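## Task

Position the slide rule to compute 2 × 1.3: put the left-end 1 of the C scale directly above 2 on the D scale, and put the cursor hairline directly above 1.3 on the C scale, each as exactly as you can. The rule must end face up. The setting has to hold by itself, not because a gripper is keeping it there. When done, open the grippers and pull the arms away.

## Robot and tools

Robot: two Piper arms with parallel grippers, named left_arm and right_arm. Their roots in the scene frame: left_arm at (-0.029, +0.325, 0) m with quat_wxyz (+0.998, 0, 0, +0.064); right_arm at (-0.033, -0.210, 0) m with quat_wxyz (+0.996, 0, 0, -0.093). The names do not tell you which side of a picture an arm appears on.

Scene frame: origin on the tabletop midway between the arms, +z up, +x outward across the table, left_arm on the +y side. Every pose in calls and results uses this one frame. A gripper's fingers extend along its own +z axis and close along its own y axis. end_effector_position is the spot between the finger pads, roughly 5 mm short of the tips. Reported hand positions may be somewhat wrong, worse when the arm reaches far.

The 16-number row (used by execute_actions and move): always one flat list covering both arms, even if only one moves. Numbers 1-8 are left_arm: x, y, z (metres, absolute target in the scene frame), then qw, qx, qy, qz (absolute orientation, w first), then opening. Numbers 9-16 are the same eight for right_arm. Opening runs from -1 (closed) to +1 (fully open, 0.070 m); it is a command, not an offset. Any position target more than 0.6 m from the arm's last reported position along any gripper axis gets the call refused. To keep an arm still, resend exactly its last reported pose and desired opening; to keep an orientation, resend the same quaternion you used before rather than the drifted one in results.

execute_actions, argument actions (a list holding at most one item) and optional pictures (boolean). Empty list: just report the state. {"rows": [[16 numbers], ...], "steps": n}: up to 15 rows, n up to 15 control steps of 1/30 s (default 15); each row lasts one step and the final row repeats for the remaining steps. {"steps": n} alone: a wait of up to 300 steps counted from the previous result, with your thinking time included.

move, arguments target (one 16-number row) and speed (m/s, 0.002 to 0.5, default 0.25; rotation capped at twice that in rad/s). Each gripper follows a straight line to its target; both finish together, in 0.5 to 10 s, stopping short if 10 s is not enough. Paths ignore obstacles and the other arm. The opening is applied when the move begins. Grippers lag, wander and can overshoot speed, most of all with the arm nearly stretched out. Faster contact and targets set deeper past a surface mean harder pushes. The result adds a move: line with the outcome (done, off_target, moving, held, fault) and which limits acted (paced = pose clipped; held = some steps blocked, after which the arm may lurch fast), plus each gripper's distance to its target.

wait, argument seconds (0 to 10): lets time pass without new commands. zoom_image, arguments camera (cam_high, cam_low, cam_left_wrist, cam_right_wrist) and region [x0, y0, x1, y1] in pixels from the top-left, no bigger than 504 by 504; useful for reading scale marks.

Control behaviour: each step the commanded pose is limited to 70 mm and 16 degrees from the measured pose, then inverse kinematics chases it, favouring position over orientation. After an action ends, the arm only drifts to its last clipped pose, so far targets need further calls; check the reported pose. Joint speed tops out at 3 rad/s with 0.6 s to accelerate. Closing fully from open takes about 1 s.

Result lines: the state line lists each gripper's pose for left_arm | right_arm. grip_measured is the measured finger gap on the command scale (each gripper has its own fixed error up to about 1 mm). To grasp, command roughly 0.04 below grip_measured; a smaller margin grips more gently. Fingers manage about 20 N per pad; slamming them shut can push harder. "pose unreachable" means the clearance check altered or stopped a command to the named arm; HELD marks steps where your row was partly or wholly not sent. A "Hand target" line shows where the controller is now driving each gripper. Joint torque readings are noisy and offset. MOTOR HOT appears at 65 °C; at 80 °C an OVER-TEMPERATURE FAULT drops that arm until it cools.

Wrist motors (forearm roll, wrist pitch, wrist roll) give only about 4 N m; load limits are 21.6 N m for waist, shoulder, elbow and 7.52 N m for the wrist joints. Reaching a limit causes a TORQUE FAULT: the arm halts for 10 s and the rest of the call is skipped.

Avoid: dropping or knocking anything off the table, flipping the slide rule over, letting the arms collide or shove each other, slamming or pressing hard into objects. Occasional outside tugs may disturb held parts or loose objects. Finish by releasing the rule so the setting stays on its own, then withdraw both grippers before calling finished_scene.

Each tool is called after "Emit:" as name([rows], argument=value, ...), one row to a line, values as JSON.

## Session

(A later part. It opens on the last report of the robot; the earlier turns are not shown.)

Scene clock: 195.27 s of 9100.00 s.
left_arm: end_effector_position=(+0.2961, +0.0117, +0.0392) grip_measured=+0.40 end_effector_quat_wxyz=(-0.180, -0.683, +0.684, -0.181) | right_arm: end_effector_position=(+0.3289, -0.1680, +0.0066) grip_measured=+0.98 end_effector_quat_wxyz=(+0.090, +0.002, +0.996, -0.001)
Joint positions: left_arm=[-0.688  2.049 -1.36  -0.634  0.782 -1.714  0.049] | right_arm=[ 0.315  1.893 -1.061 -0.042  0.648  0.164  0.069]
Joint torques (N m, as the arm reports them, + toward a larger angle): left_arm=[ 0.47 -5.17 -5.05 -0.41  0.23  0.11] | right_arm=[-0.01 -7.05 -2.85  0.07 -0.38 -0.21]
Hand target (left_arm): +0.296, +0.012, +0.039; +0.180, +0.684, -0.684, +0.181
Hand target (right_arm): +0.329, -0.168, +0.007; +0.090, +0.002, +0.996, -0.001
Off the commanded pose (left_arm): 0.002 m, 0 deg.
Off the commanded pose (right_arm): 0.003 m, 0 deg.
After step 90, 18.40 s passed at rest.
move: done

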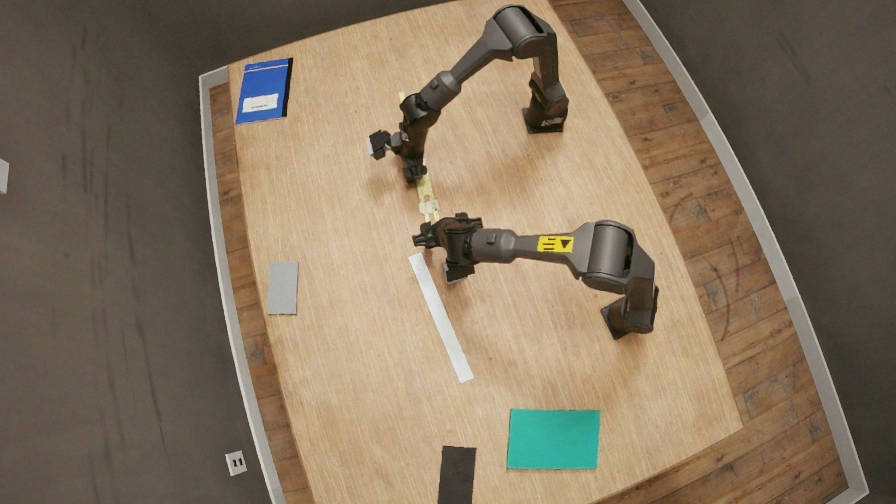

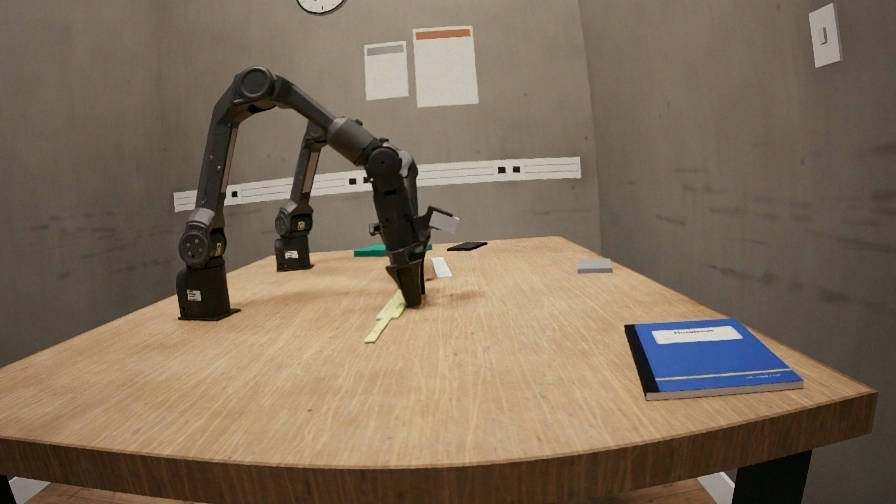

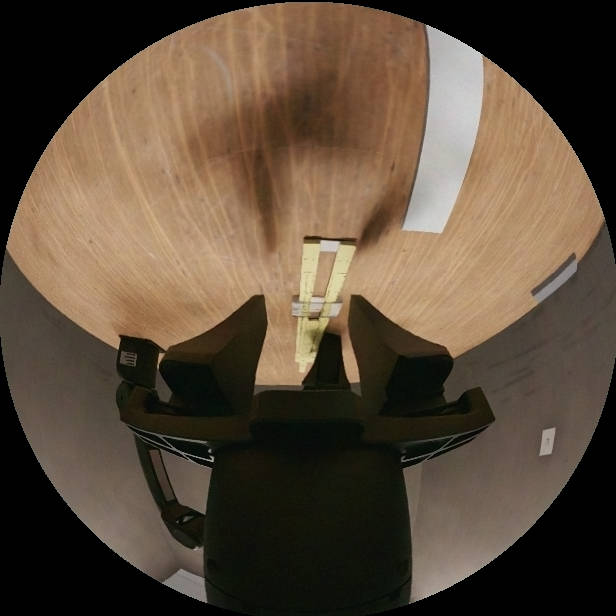

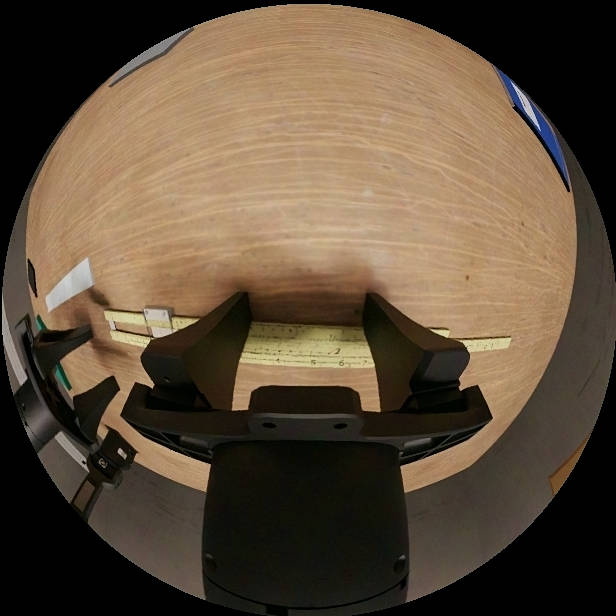

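Emit:
move(target=[0.309,0.0085,0.024,0.1877,0.6649,-0.7007,0.1782,0.4,0.333,-0.167,0.03,0.0872,0,0.9962,0,1.0], speed=0.15)

Emit:
move(target=[0.309,0.0085,0.0085,0.1877,0.6649,-0.7007,0.1782,0.4,0.2893,-0.335,0.025,0,0.6884,-0.7254,0,-0.2], speed=0.5)

Emit:
execute_actions([
  {"rows": [[0.309,0.0085,0.0085,0.1877,0.6649,-0.7007,0.1782,0.3,0.2893,-0.335,0.025,0,0.6884,-0.7254,0,-0.2],[0.309,0.0085,0.0085,0.1877,0.6649,-0.7007,0.1782,0.23,0.2893,-0.335,0.025,0,0.6884,-0.7254,0,-0.2],[0.309,0.0085,0.0085,0.1877,0.6649,-0.7007,0.1782,0.16,0.2893,-0.335,0.025,0,0.6884,-0.7254,0,-0.2],[0.309,0.0085,0.0085,0.1877,0.6649,-0.7007,0.1782,0.10,0.2893,-0.335,0.025,0,0.6884,-0.7254,0,-0.2],[0.309,0.0085,0.0085,0.1877,0.6649,-0.7007,0.1782,0.05,0.2893,-0.335,0.025,0,0.6884,-0.7254,0,-0.2],[0.309,0.0085,0.0085,0.1877,0.6649,-0.7007,0.1782,0.01,0.2893,-0.335,0.025,0,0.6884,-0.7254,0,-0.2],[0.309,0.0085,0.0085,0.1877,0.6649,-0.7007,0.1782,-0.03,0.2893,-0.335,0.025,0,0.6884,-0.7254,0,-0.2],[0.309,0.0085,0.0085,0.1877,0.6649,-0.7007,0.1782,-0.06,0.2893,-0.335,0.025,0,0.6884,-0.7254,0,-0.2],[0.309,0.0085,0.0085,0.1877,0.6649,-0.7007,0.1782,-0.085,0.2893,-0.335,0.025,0,0.6884,-0.7254,0,-0.2],[0.309,0.0085,0.0085,0.1877,0.6649,-0.7007,0.1782,-0.105,0.2893,-0.335,0.025,0,0.6884,-0.7254,0,-0.2],[0.309,0.0085,0.0085,0.1877,0.6649,-0.7007,0.1782,-0.125,0.2893,-0.335,0.025,0,0.6884,-0.7254,0,-0.2],[0.309,0.0085,0.0085,0.1877,0.6649,-0.7007,0.1782,-0.14,0.2893,-0.335,0.025,0,0.6884,-0.7254,0,-0.2],[0.309,0.0085,0.0085,0.1877,0.6649,-0.7007,0.1782,-0.155,0.2893,-0.335,0.025,0,0.6884,-0.7254,0,-0.2],[0.309,0.0085,0.0085,0.1877,0.6649,-0.7007,0.1782,-0.17,0.2893,-0.335,0.025,0,0.6884,-0.7254,0,-0.2]], "steps": 15},
])

Scene clock: 237.23 s of 9100.00 s.
left_arm: end_effector_position=(+0.3091, +0.0086, +0.0239) grip_measured=+0.40 end_effector_quat_wxyz=(-0.188, -0.665, +0.701, -0.178) | right_arm: end_effector_position=(+0.3336, -0.1669, +0.0305) grip_measured=+0.98 end_effector_quat_wxyz=(+0.088, -0.000, +0.996, +0.000)
Joint positions: left_arm=[-0.666  2.13  -1.432 -0.656  0.812 -1.632  0.049] | right_arm=[ 0.315  1.861 -1.126 -0.033  0.749  0.151  0.069]
Joint torques (N m, as the arm reports them, + toward a larger angle): left_arm=[ 0.92 -6.5  -4.61 -0.38  0.19 -0.18] | right_arm=[ 0.01 -6.17 -2.2   0.11 -0.38 -0.17]
Hand target (left_arm): +0.309, +0.008, +0.024; +0.188, +0.665, -0.701, +0.178
Hand target (right_arm): +0.333, -0.167, +0.030; +0.087, -0.000, +0.996, +0.000
Off the commanded pose (left_arm): 0.000 m, 0 deg.
Off the commanded pose (right_arm): 0.001 m, 0 deg.
After step 90, 38.27 s passed at rest.
move: done

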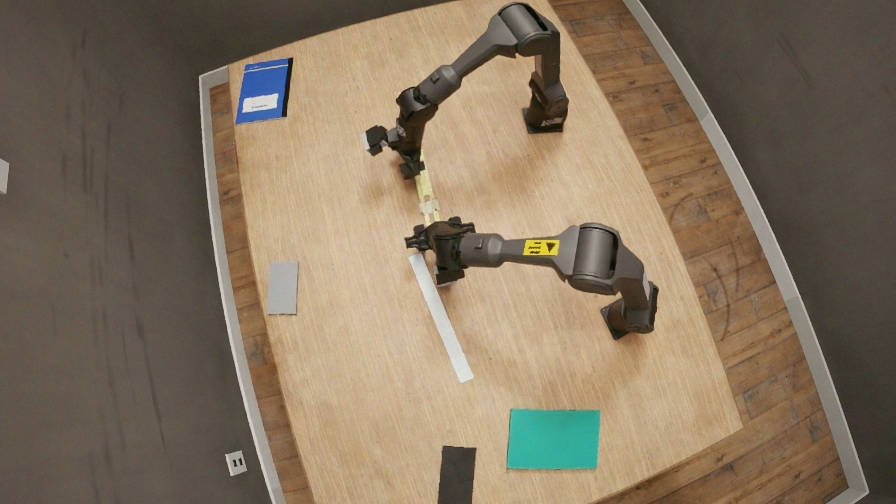

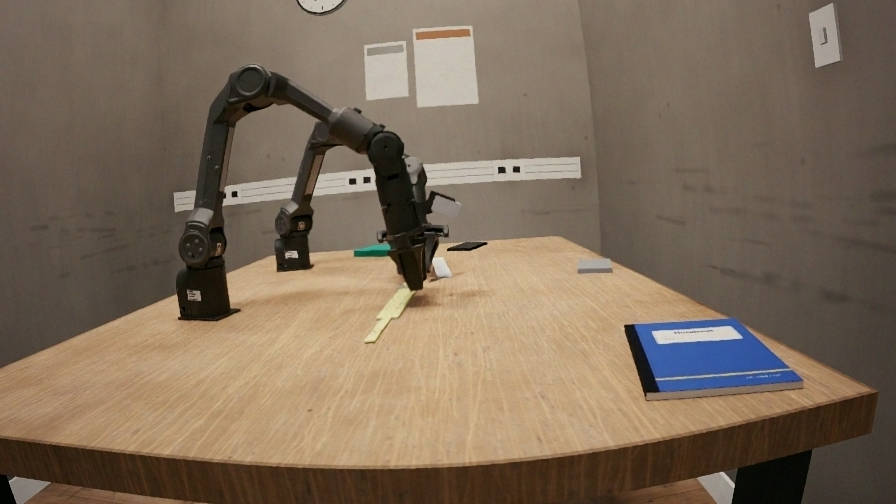

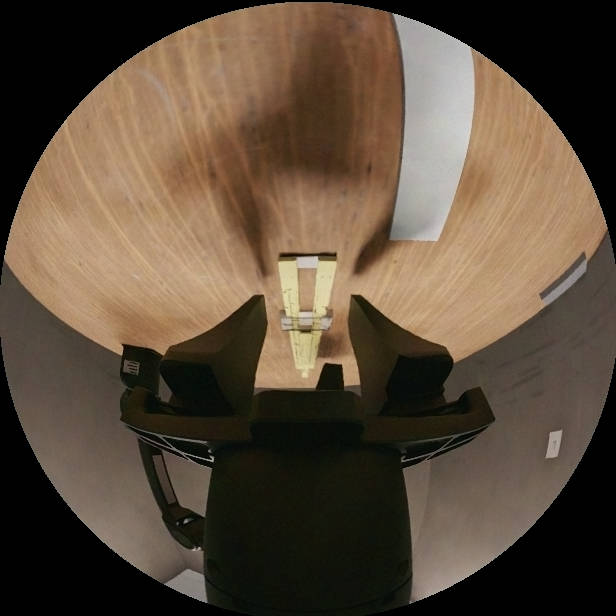

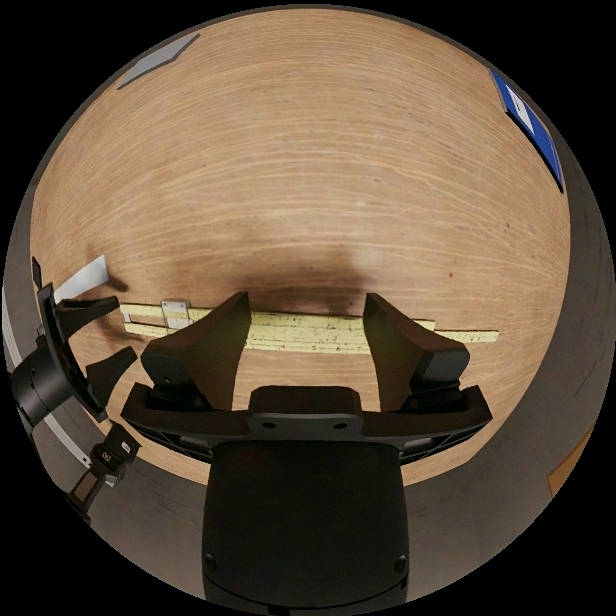

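Scene clock: 239.30 s of 9100.00 s.
left_arm: end_effector_position=(+0.3089, +0.0085, +0.0086) grip_measured=+0.40 end_effector_quat_wxyz=(-0.188, -0.665, +0.701, -0.178) | right_arm: end_effector_position=(+0.2914, -0.3362, +0.0248) grip_measured=-0.20 end_effector_quat_wxyz=(-0.000, +0.688, -0.726, -0.000)
Joint positions: left_arm=[-0.667  2.158 -1.412 -0.685  0.774 -1.591  0.049] | right_arm=[-0.186  1.918 -1.207  0.001  0.946 -1.891  0.028]
Joint torques (N m, as the arm reports them, + toward a larger angle): left_arm=[-0.16 -5.53 -3.89 -0.42 -0.24  0.11] | right_arm=[ 0.77 -6.15 -2.66  0.14  0.11  0.19]
Hand target (left_arm): +0.309, +0.009, +0.009; +0.188, +0.665, -0.701, +0.178
Hand target (right_arm): +0.291, -0.336, +0.025; -0.000, +0.688, -0.725, -0.000
Off the commanded pose (left_arm): 0.000 m, 0 deg.
Off the commanded pose (right_arm): 0.002 m, 0 deg.
move: done

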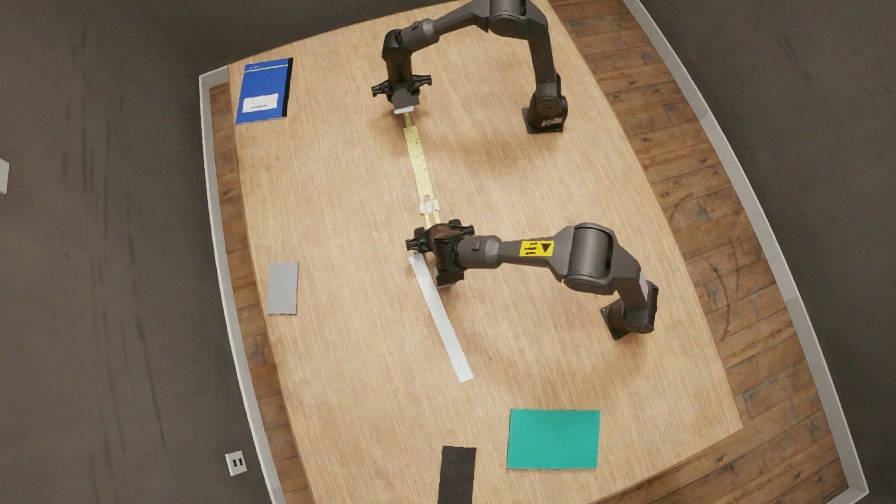

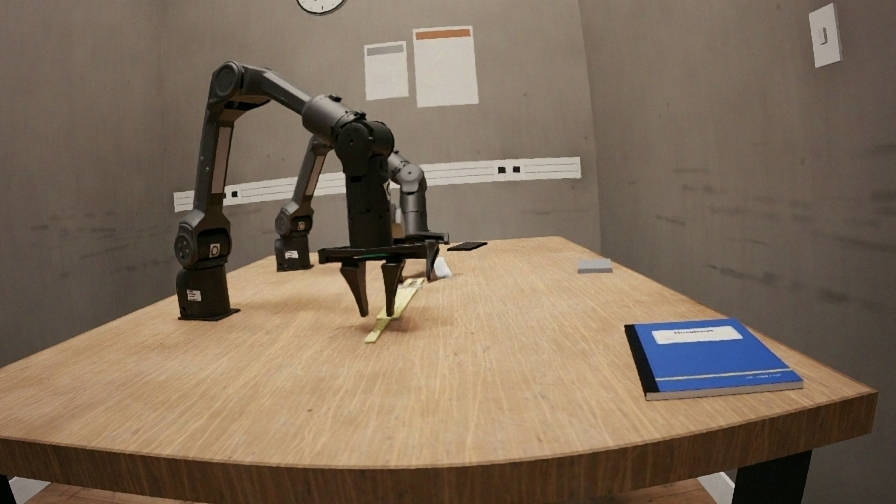

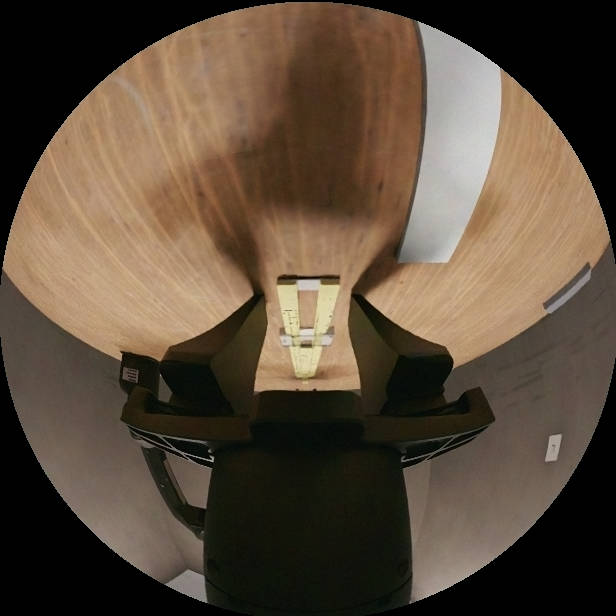

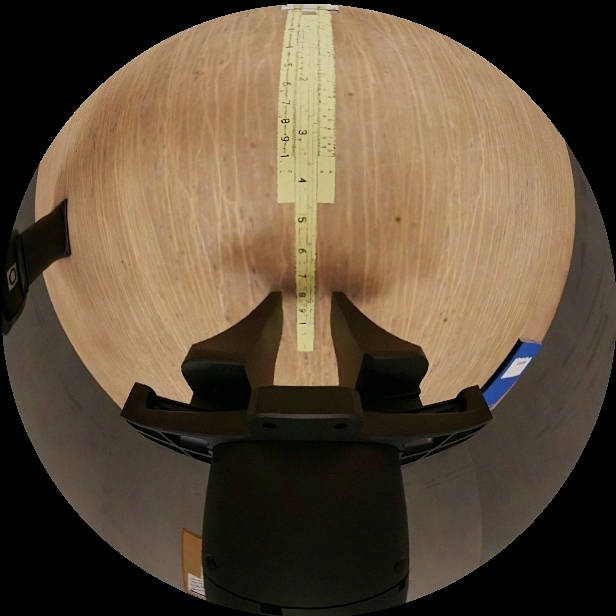

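Scene clock: 239.80 s of 9100.00 s.
left_arm: end_effector_position=(+0.3089, +0.0085, +0.0084) grip_measured=-0.14 end_effector_quat_wxyz=(-0.188, -0.665, +0.701, -0.178) | right_arm: end_effector_position=(+0.2893, -0.3351, +0.0249) grip_measured=-0.20 end_effector_quat_wxyz=(+0.000, +0.688, -0.725, -0.000)
Joint positions: left_arm=[-0.667  2.158 -1.412 -0.685  0.774 -1.591  0.03 ] | right_arm=[-0.185  1.911 -1.196  0.     0.943 -1.889  0.028]
Joint torques (N m, as the arm reports them, + toward a larger angle): left_arm=[-0.02 -5.41 -5.47 -0.22  0.   -0.18] | right_arm=[ 1.36 -7.16 -2.17 -0.05 -0.08  0.1 ]
Hand target (left_arm): +0.309, +0.009, +0.008; +0.188, +0.665, -0.701, +0.178
Hand target (right_arm): +0.289, -0.335, +0.025; -0.000, +0.688, -0.725, -0.000
Off the commanded pose (left_arm): 0.000 m, 0 deg.
Off the commanded pose (right_arm): 0.000 m, 0 deg.
Steps of this call (steps 1 to 15: all 15 steps of this action). Readings (end_effector_position):
1: left_arm (+0.3089, +0.0085, +0.0085) | right_arm (+0.2913, -0.3362, +0.0248)
2: left_arm (+0.3089, +0.0085, +0.0084) | right_arm (+0.2906, -0.3358, +0.0248)
4: left_arm (+0.3088, +0.0085, +0.0084) | right_arm (+0.2891, -0.3351, +0.0247)
8: left_arm (+0.3088, +0.0085, +0.0084) | right_arm (+0.2891, -0.3351, +0.0247)
15: the state above

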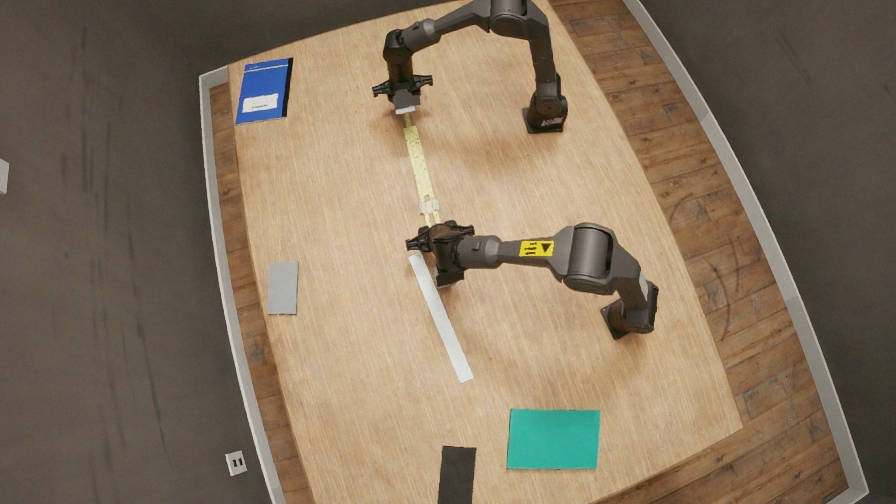

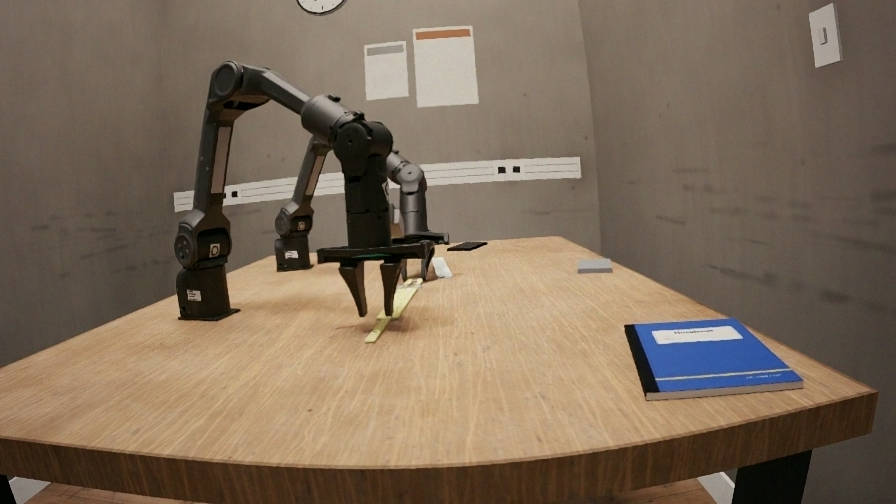

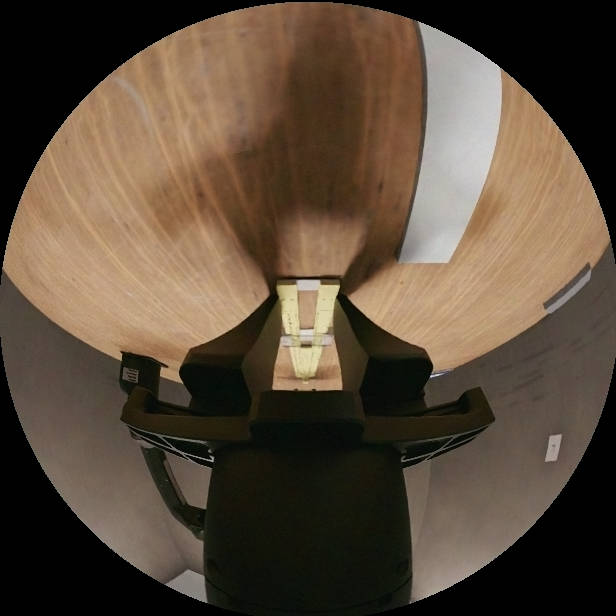

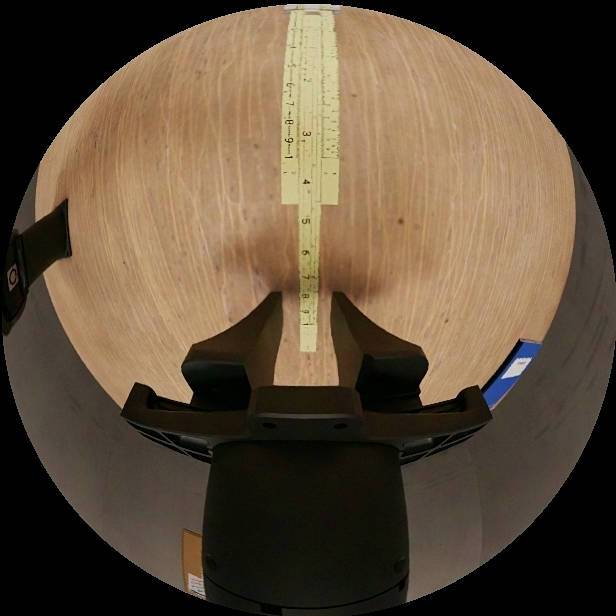

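Emit:
execute_actions(actions=[])

Scene clock: 250.63 s of 9100.00 s.
left_arm: end_effector_position=(+0.3090, +0.0085, +0.0085) grip_measured=-0.14 end_effector_quat_wxyz=(-0.188, -0.665, +0.701, -0.178) | right_arm: end_effector_position=(+0.2893, -0.3350, +0.0250) grip_measured=-0.20 end_effector_quat_wxyz=(-0.000, +0.688, -0.725, -0.000)
Joint positions: left_arm=[-0.667  2.158 -1.413 -0.684  0.774 -1.591  0.03 ] | right_arm=[-0.185  1.911 -1.196  0.     0.943 -1.889  0.028]
Joint torques (N m, as the arm reports them, + toward a larger angle): left_arm=[ 0.41 -5.47 -5.29 -0.31  0.27 -0.11] | right_arm=[ 1.32 -7.24 -1.99 -0.06 -0.07 -0.24]
Hand target (left_arm): +0.309, +0.009, +0.008; +0.188, +0.665, -0.701, +0.178
Hand target (right_arm): +0.289, -0.335, +0.025; -0.000, +0.688, -0.725, -0.000
Off the commanded pose (left_arm): 0.000 m, 0 deg.
Off the commanded pose (right_arm): 0.000 m, 0 deg.
Steps of this call (steps 1 to 90: nothing new was sent; then 7.83 s passed at rest). Readings (end_effector_position):
1: left_arm (+0.3089, +0.0085, +0.0084) | right_arm (+0.2893, -0.3351, +0.0249)
2: left_arm (+0.3089, +0.0085, +0.0084) | right_arm (+0.2893, -0.3351, +0.0249)
4: left_arm (+0.3090, +0.0085, +0.0084) | right_arm (+0.2893, -0.3351, +0.0250)
8: left_arm (+0.3090, +0.0085, +0.0085) | right_arm (+0.2893, -0.3351, +0.0250)
90: the state above

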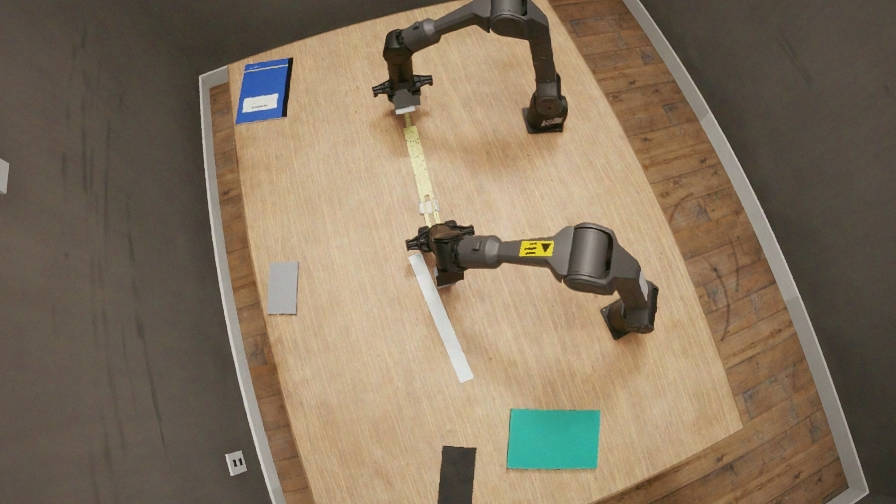

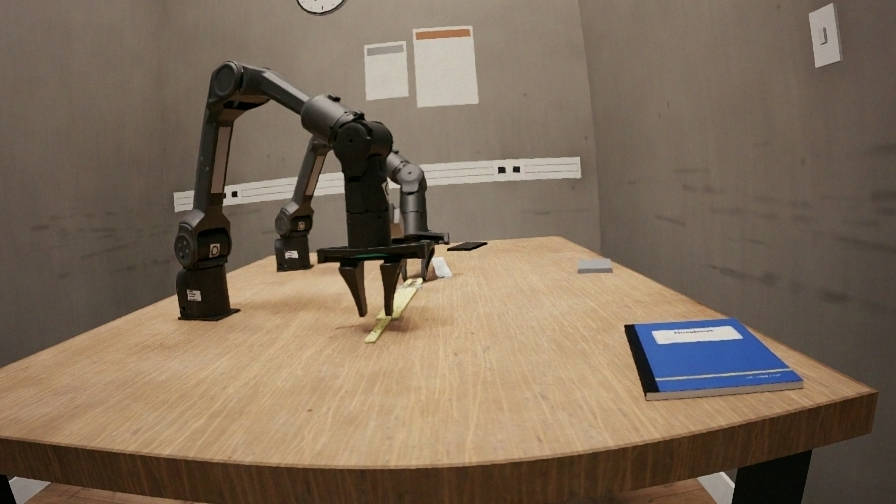

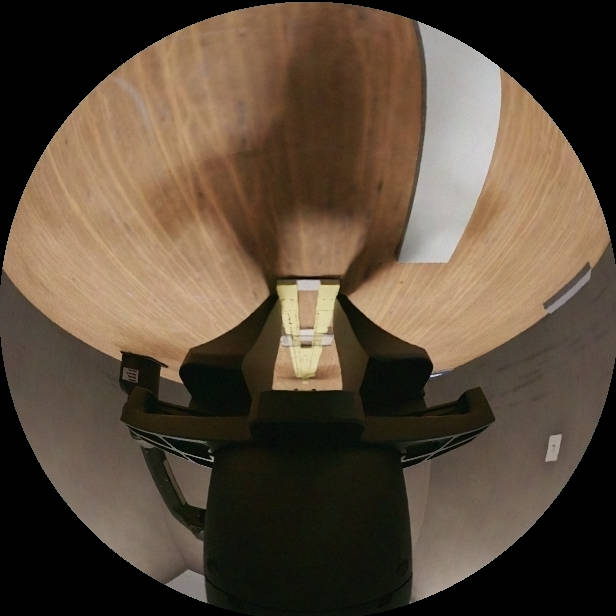

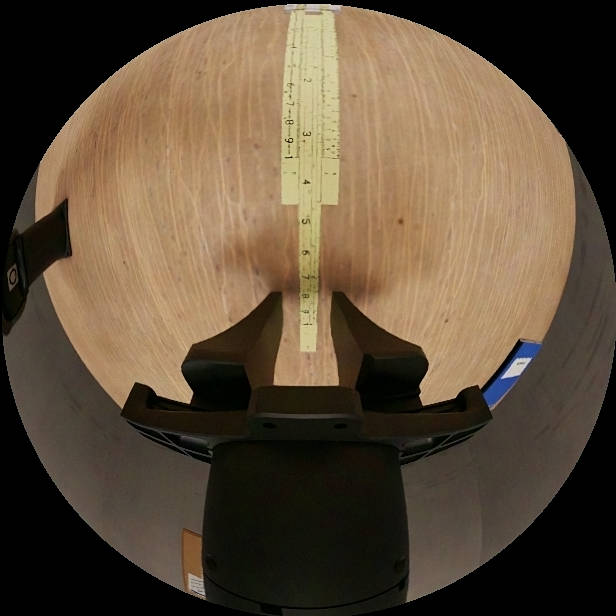

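Emit:
move(target=[0.309,0.0085,0.0085,0.1877,0.6649,-0.7007,0.1782,-0.17, 0.2898,-0.335,0.0036,0,0.6884,-0.7254,0,-0.45], speed=0.03)

Emit:
zoom_image(camera="cam_right_wrist", region=[258,250,358,350])

Scene clock: 257.53 s of 9100.00 s.
left_arm: end_effector_position=(+0.3090, +0.0085, +0.0085) grip_measured=-0.14 end_effector_quat_wxyz=(-0.188, -0.665, +0.701, -0.178) | right_arm: end_effector_position=(+0.2895, -0.3349, +0.0033) grip_measured=-0.45 end_effector_quat_wxyz=(+0.000, +0.688, -0.725, -0.000)
Joint positions: left_arm=[-0.667  2.158 -1.413 -0.684  0.774 -1.591  0.03 ] | right_arm=[-0.184  1.953 -1.163 -0.     0.868 -1.889  0.019]
Joint torques (N m, as the arm reports them, + toward a larger angle): left_arm=[ 0.93 -5.72 -5.05 -0.38  0.29 -0.03] | right_arm=[ 1.4  -6.65 -2.22 -0.07  0.18  0.19]
Hand target (left_arm): +0.309, +0.008, +0.009; +0.188, +0.665, -0.701, +0.178
Hand target (right_arm): +0.290, -0.335, +0.004; +0.000, +0.688, -0.725, +0.000
Off the commanded pose (left_arm): 0.000 m, 0 deg.
Off the commanded pose (right_arm): 0.000 m, 0 deg.
After step 90, 2.97 s passed at rest.
move: done

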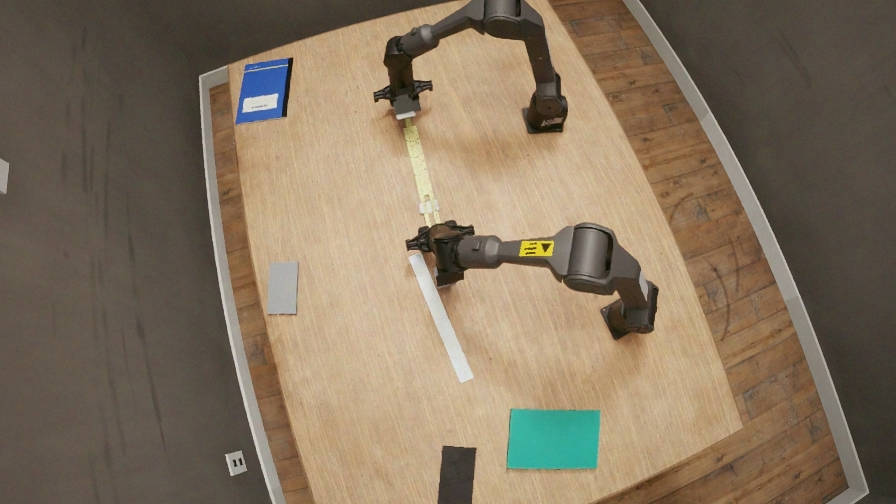

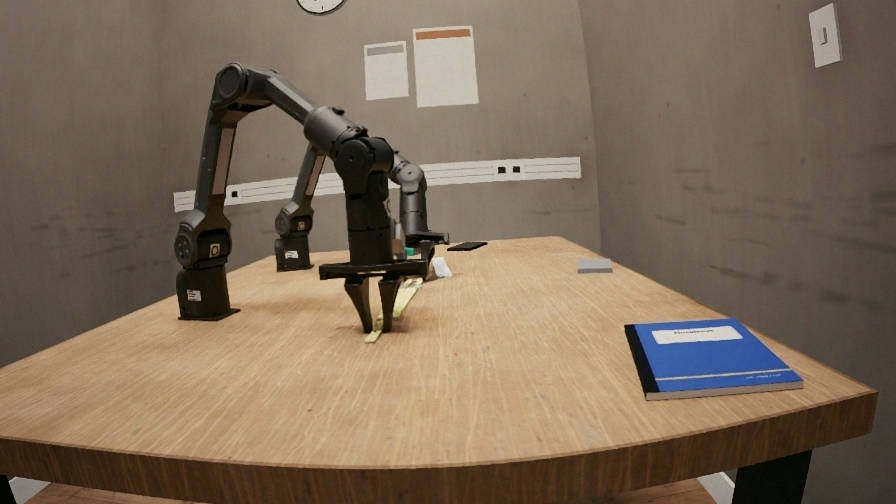

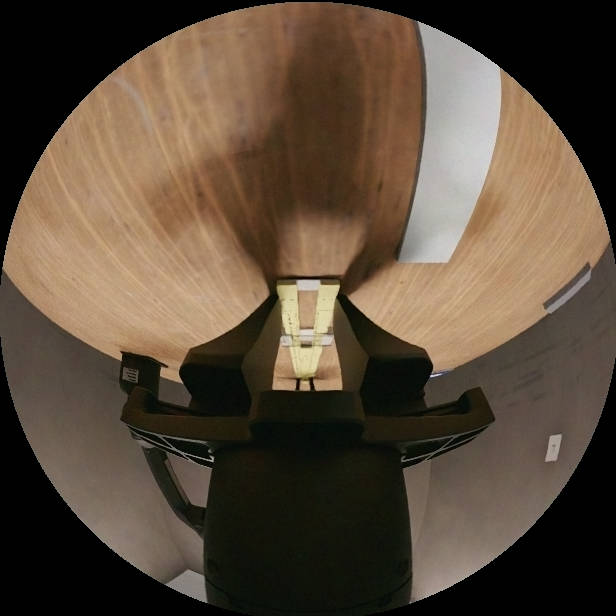

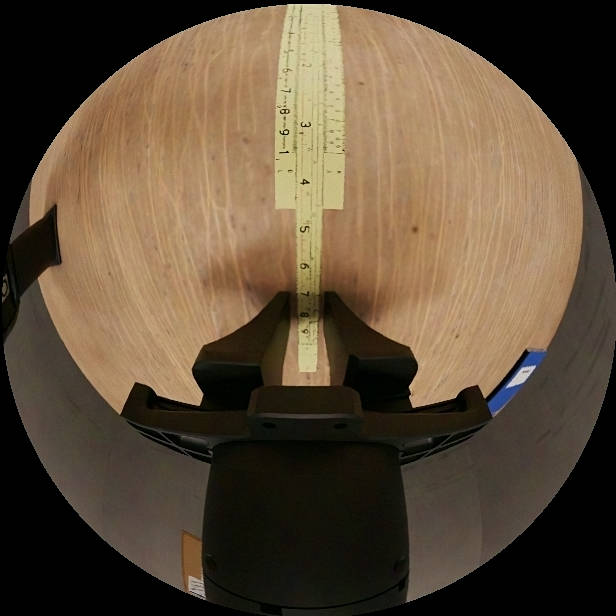

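Region (258, 250, 358, 350) of cam_right_wrist's 616x616 image, scaled by 5.040, with more detail than that image has.

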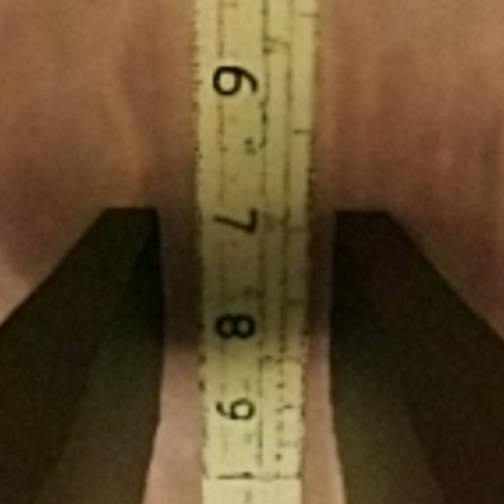

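Emit:
execute_actions([
  {"rows":[[0.309,0.0085,0.0085,0.1877,0.6649,-0.7007,0.1782,-0.17,0.2901,-0.335,0.0036,0,0.6884,-0.7254,0,-0.48],[0.309,0.0085,0.0085,0.1877,0.6649,-0.7007,0.1782,-0.17,0.2903,-0.335,0.0036,0,0.6884,-0.7254,0,-0.51],[0.309,0.0085,0.0085,0.1877,0.6649,-0.7007,0.1782,-0.17,0.2905,-0.335,0.0036,0,0.6884,-0.7254,0,-0.54],[0.309,0.0085,0.0085,0.1877,0.6649,-0.7007,0.1782,-0.17,0.2906,-0.335,0.0036,0,0.6884,-0.7254,0,-0.56],[0.309,0.0085,0.0085,0.1877,0.6649,-0.7007,0.1782,-0.17,0.2906,-0.335,0.0036,0,0.6884,-0.7254,0,-0.58],[0.309,0.0085,0.0085,0.1877,0.6649,-0.7007,0.1782,-0.17,0.2906,-0.335,0.0036,0,0.6884,-0.7254,0,-0.60],[0.309,0.0085,0.0085,0.1877,0.6649,-0.7007,0.1782,-0.17,0.2906,-0.335,0.0036,0,0.6884,-0.7254,0,-0.62],[0.309,0.0085,0.0085,0.1877,0.6649,-0.7007,0.1782,-0.17,0.2906,-0.335,0.0036,0,0.6884,-0.7254,0,-0.635],[0.309,0.0085,0.0085,0.1877,0.6649,-0.7007,0.1782,-0.17,0.2906,-0.335,0.0036,0,0.6884,-0.7254,0,-0.65],[0.309,0.0085,0.0085,0.1877,0.6649,-0.7007,0.1782,-0.17,0.2906,-0.335,0.0036,0,0.6884,-0.7254,0,-0.66],[0.309,0.0085,0.0085,0.1877,0.6649,-0.7007,0.1782,-0.17,0.2906,-0.335,0.0036,0,0.6884,-0.7254,0,-0.67],[0.309,0.0085,0.0085,0.1877,0.6649,-0.7007,0.1782,-0.17,0.2906,-0.335,0.0036,0,0.6884,-0.7254,0,-0.68],[0.309,0.0085,0.0085,0.1877,0.6649,-0.7007,0.1782,-0.17,0.2906,-0.335,0.0036,0,0.6884,-0.7254,0,-0.69],[0.309,0.0085,0.0085,0.1877,0.6649,-0.7007,0.1782,-0.17,0.2906,-0.335,0.0036,0,0.6884,-0.7254,0,-0.70],[0.309,0.0085,0.0085,0.1877,0.6649,-0.7007,0.1782,-0.17,0.2906,-0.335,0.0036,0,0.6884,-0.7254,0,-0.71]],"steps":15},
], pictures=false)

Emit:
move(target=[0.309,0.0085,0.0085,0.1877,0.6649,-0.7007,0.1782,-0.17, 0.2927,-0.2957,0.0036,0,0.6884,-0.7254,0,-0.71], speed=0.03)

Emit:
zoom_image(camera="cam_right_wrist", region=[258,130,358,230])

Scene clock: 271.03 s of 9100.00 s.
left_arm: end_effector_position=(+0.3090, +0.0085, +0.0085) grip_measured=-0.14 end_effector_quat_wxyz=(-0.188, -0.665, +0.701, -0.178) | right_arm: end_effector_position=(+0.2908, -0.3351, +0.0040) grip_measured=-0.68 end_effector_quat_wxyz=(-0.000, +0.688, -0.725, +0.001)
Joint positions: left_arm=[-0.667  2.158 -1.413 -0.684  0.774 -1.591  0.03 ] | right_arm=[-0.183  1.955 -1.168 -0.     0.87  -1.888  0.011]
Joint torques (N m, as the arm reports them, + toward a larger angle): left_arm=[ 1.13 -5.59 -4.75 -0.41  0.26  0.07] | right_arm=[ 1.34 -5.67 -2.28  0.02  0.15  0.15]
Hand target (left_arm): +0.309, +0.008, +0.009; +0.188, +0.665, -0.701, +0.178
Hand target (right_arm): +0.291, -0.335, +0.004; +0.000, +0.688, -0.725, +0.000
Off the commanded pose (left_arm): 0.000 m, 0 deg.
Off the commanded pose (right_arm): 0.000 m, 0 deg.
Steps of this call (steps 1 to 90: nothing new was sent; then 10.00 s passed at rest; steps 91 to 105: all 15 steps of this action). Readings (end_effector_position):
91: left_arm (+0.3090, +0.0085, +0.0085) | right_arm (+0.2897, -0.3350, +0.0037)
92: left_arm (+0.3090, +0.0085, +0.0085) | right_arm (+0.2903, -0.3351, +0.0040)
94: left_arm (+0.3090, +0.0085, +0.0085) | right_arm (+0.2909, -0.3351, +0.0043)
98: left_arm (+0.3090, +0.0085, +0.0085) | right_arm (+0.2909, -0.3351, +0.0042)
105: the state above

Scene clock: 272.80 s of 9100.00 s.
left_arm: end_effector_position=(+0.3091, +0.0086, +0.0085) grip_measured=-0.14 end_effector_quat_wxyz=(-0.188, -0.665, +0.701, -0.178) | right_arm: end_effector_position=(+0.2924, -0.2954, +0.0039) grip_measured=-0.67 end_effector_quat_wxyz=(-0.000, +0.688, -0.725, +0.000)
Joint positions: left_arm=[-0.666  2.158 -1.413 -0.684  0.774 -1.591  0.03 ] | right_arm=[-0.072  1.924 -1.117  0.     0.85  -1.776  0.011]
Joint torques (N m, as the arm reports them, + toward a larger angle): left_arm=[-0.13 -5.64 -4.75 -0.5   0.23  0.06] | right_arm=[ 1.63 -5.22 -0.75  0.48  0.44 -0.14]
Hand target (left_arm): +0.309, +0.009, +0.008; +0.188, +0.665, -0.701, +0.178
Hand target (right_arm): +0.292, -0.296, +0.004; -0.000, +0.688, -0.725, -0.000
Off the commanded pose (left_arm): 0.000 m, 0 deg.
Off the commanded pose (right_arm): 0.001 m, 0 deg.
move: done

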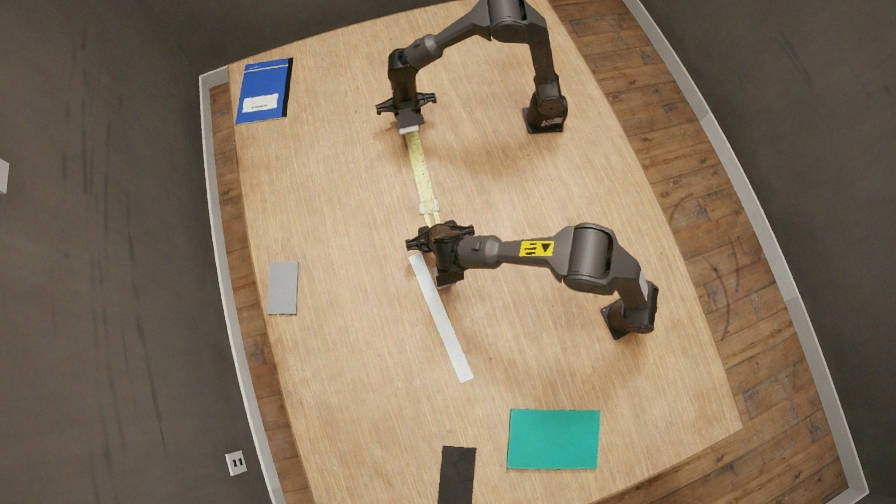

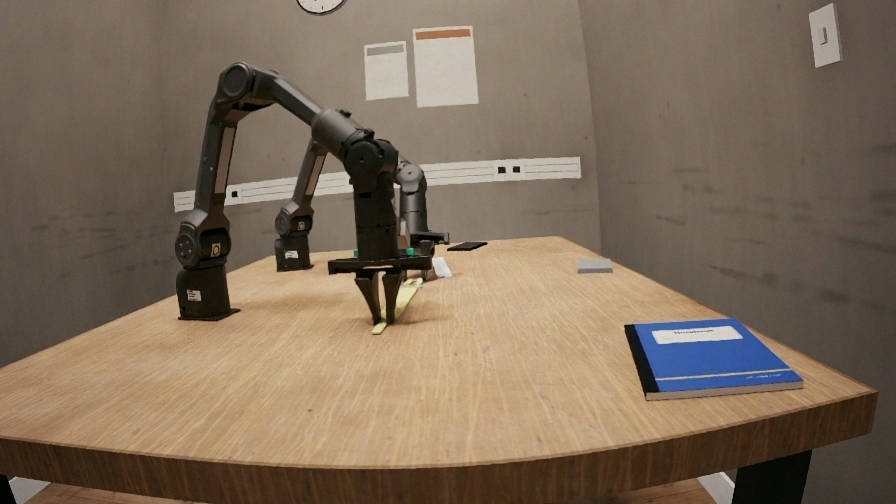

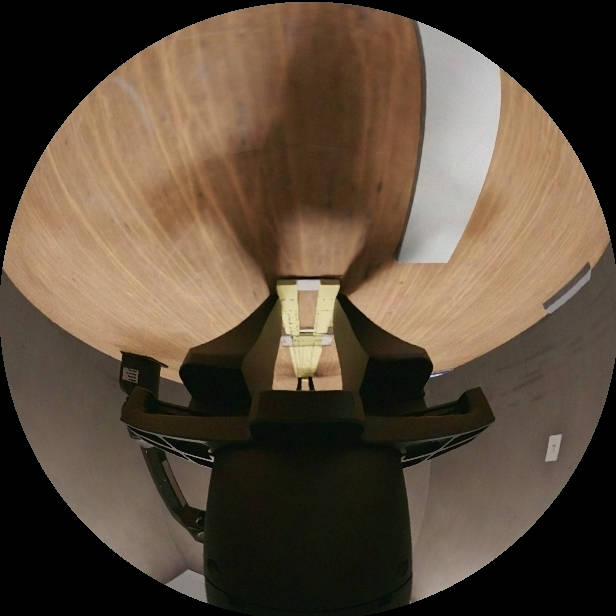

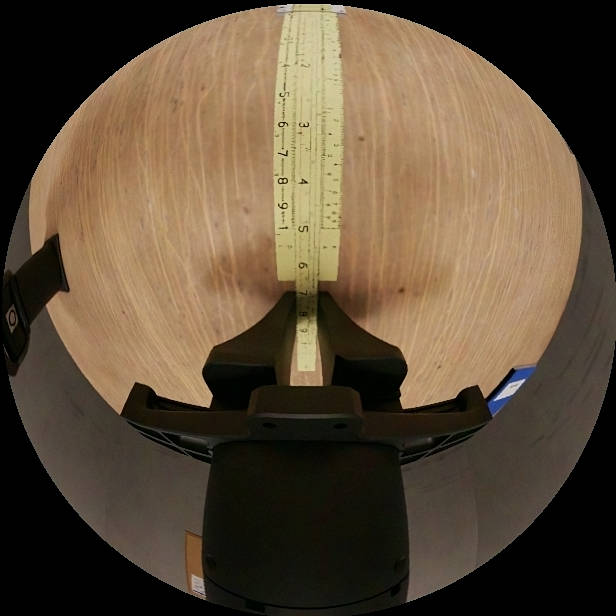

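Region (258, 130, 358, 230) of cam_right_wrist's 616x616 image, scaled by 5.040, with more detail than that image has.

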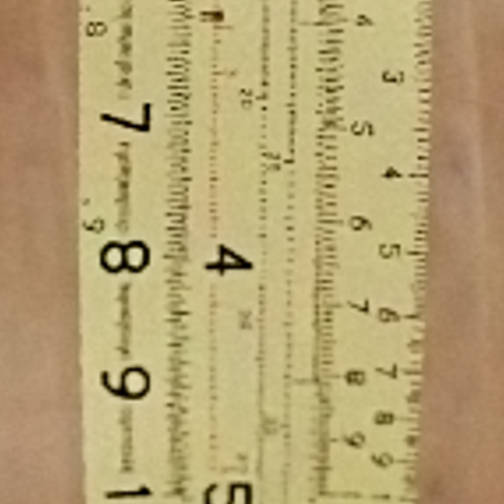

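Emit:
zoom_image(camera="cam_right_wrist", region=[277,165,311,199])

Emit:
zoom_image(camera="cam_right_wrist", region=[277,211,311,245])

Region (277, 165, 311, 199) of cam_right_wrist's 616x616 image, scaled by 14.824, with more detail than that image has.

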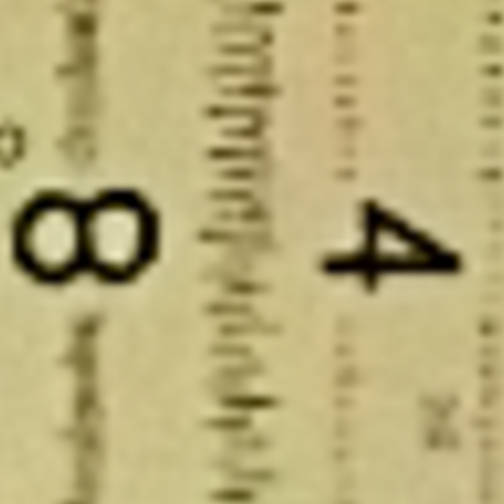

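Region (277, 211, 311, 245) of cam_right_wrist's 616x616 image, scaled by 14.824, with more detail than that image has.

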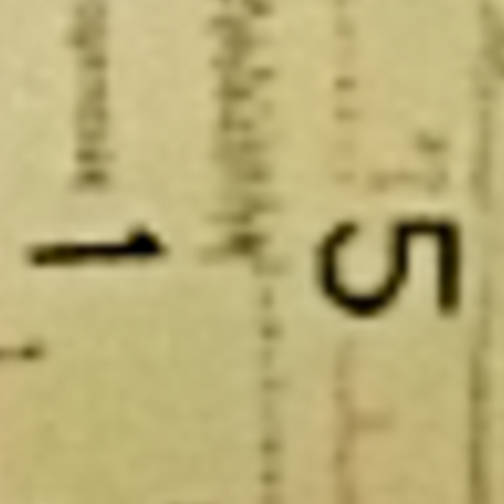

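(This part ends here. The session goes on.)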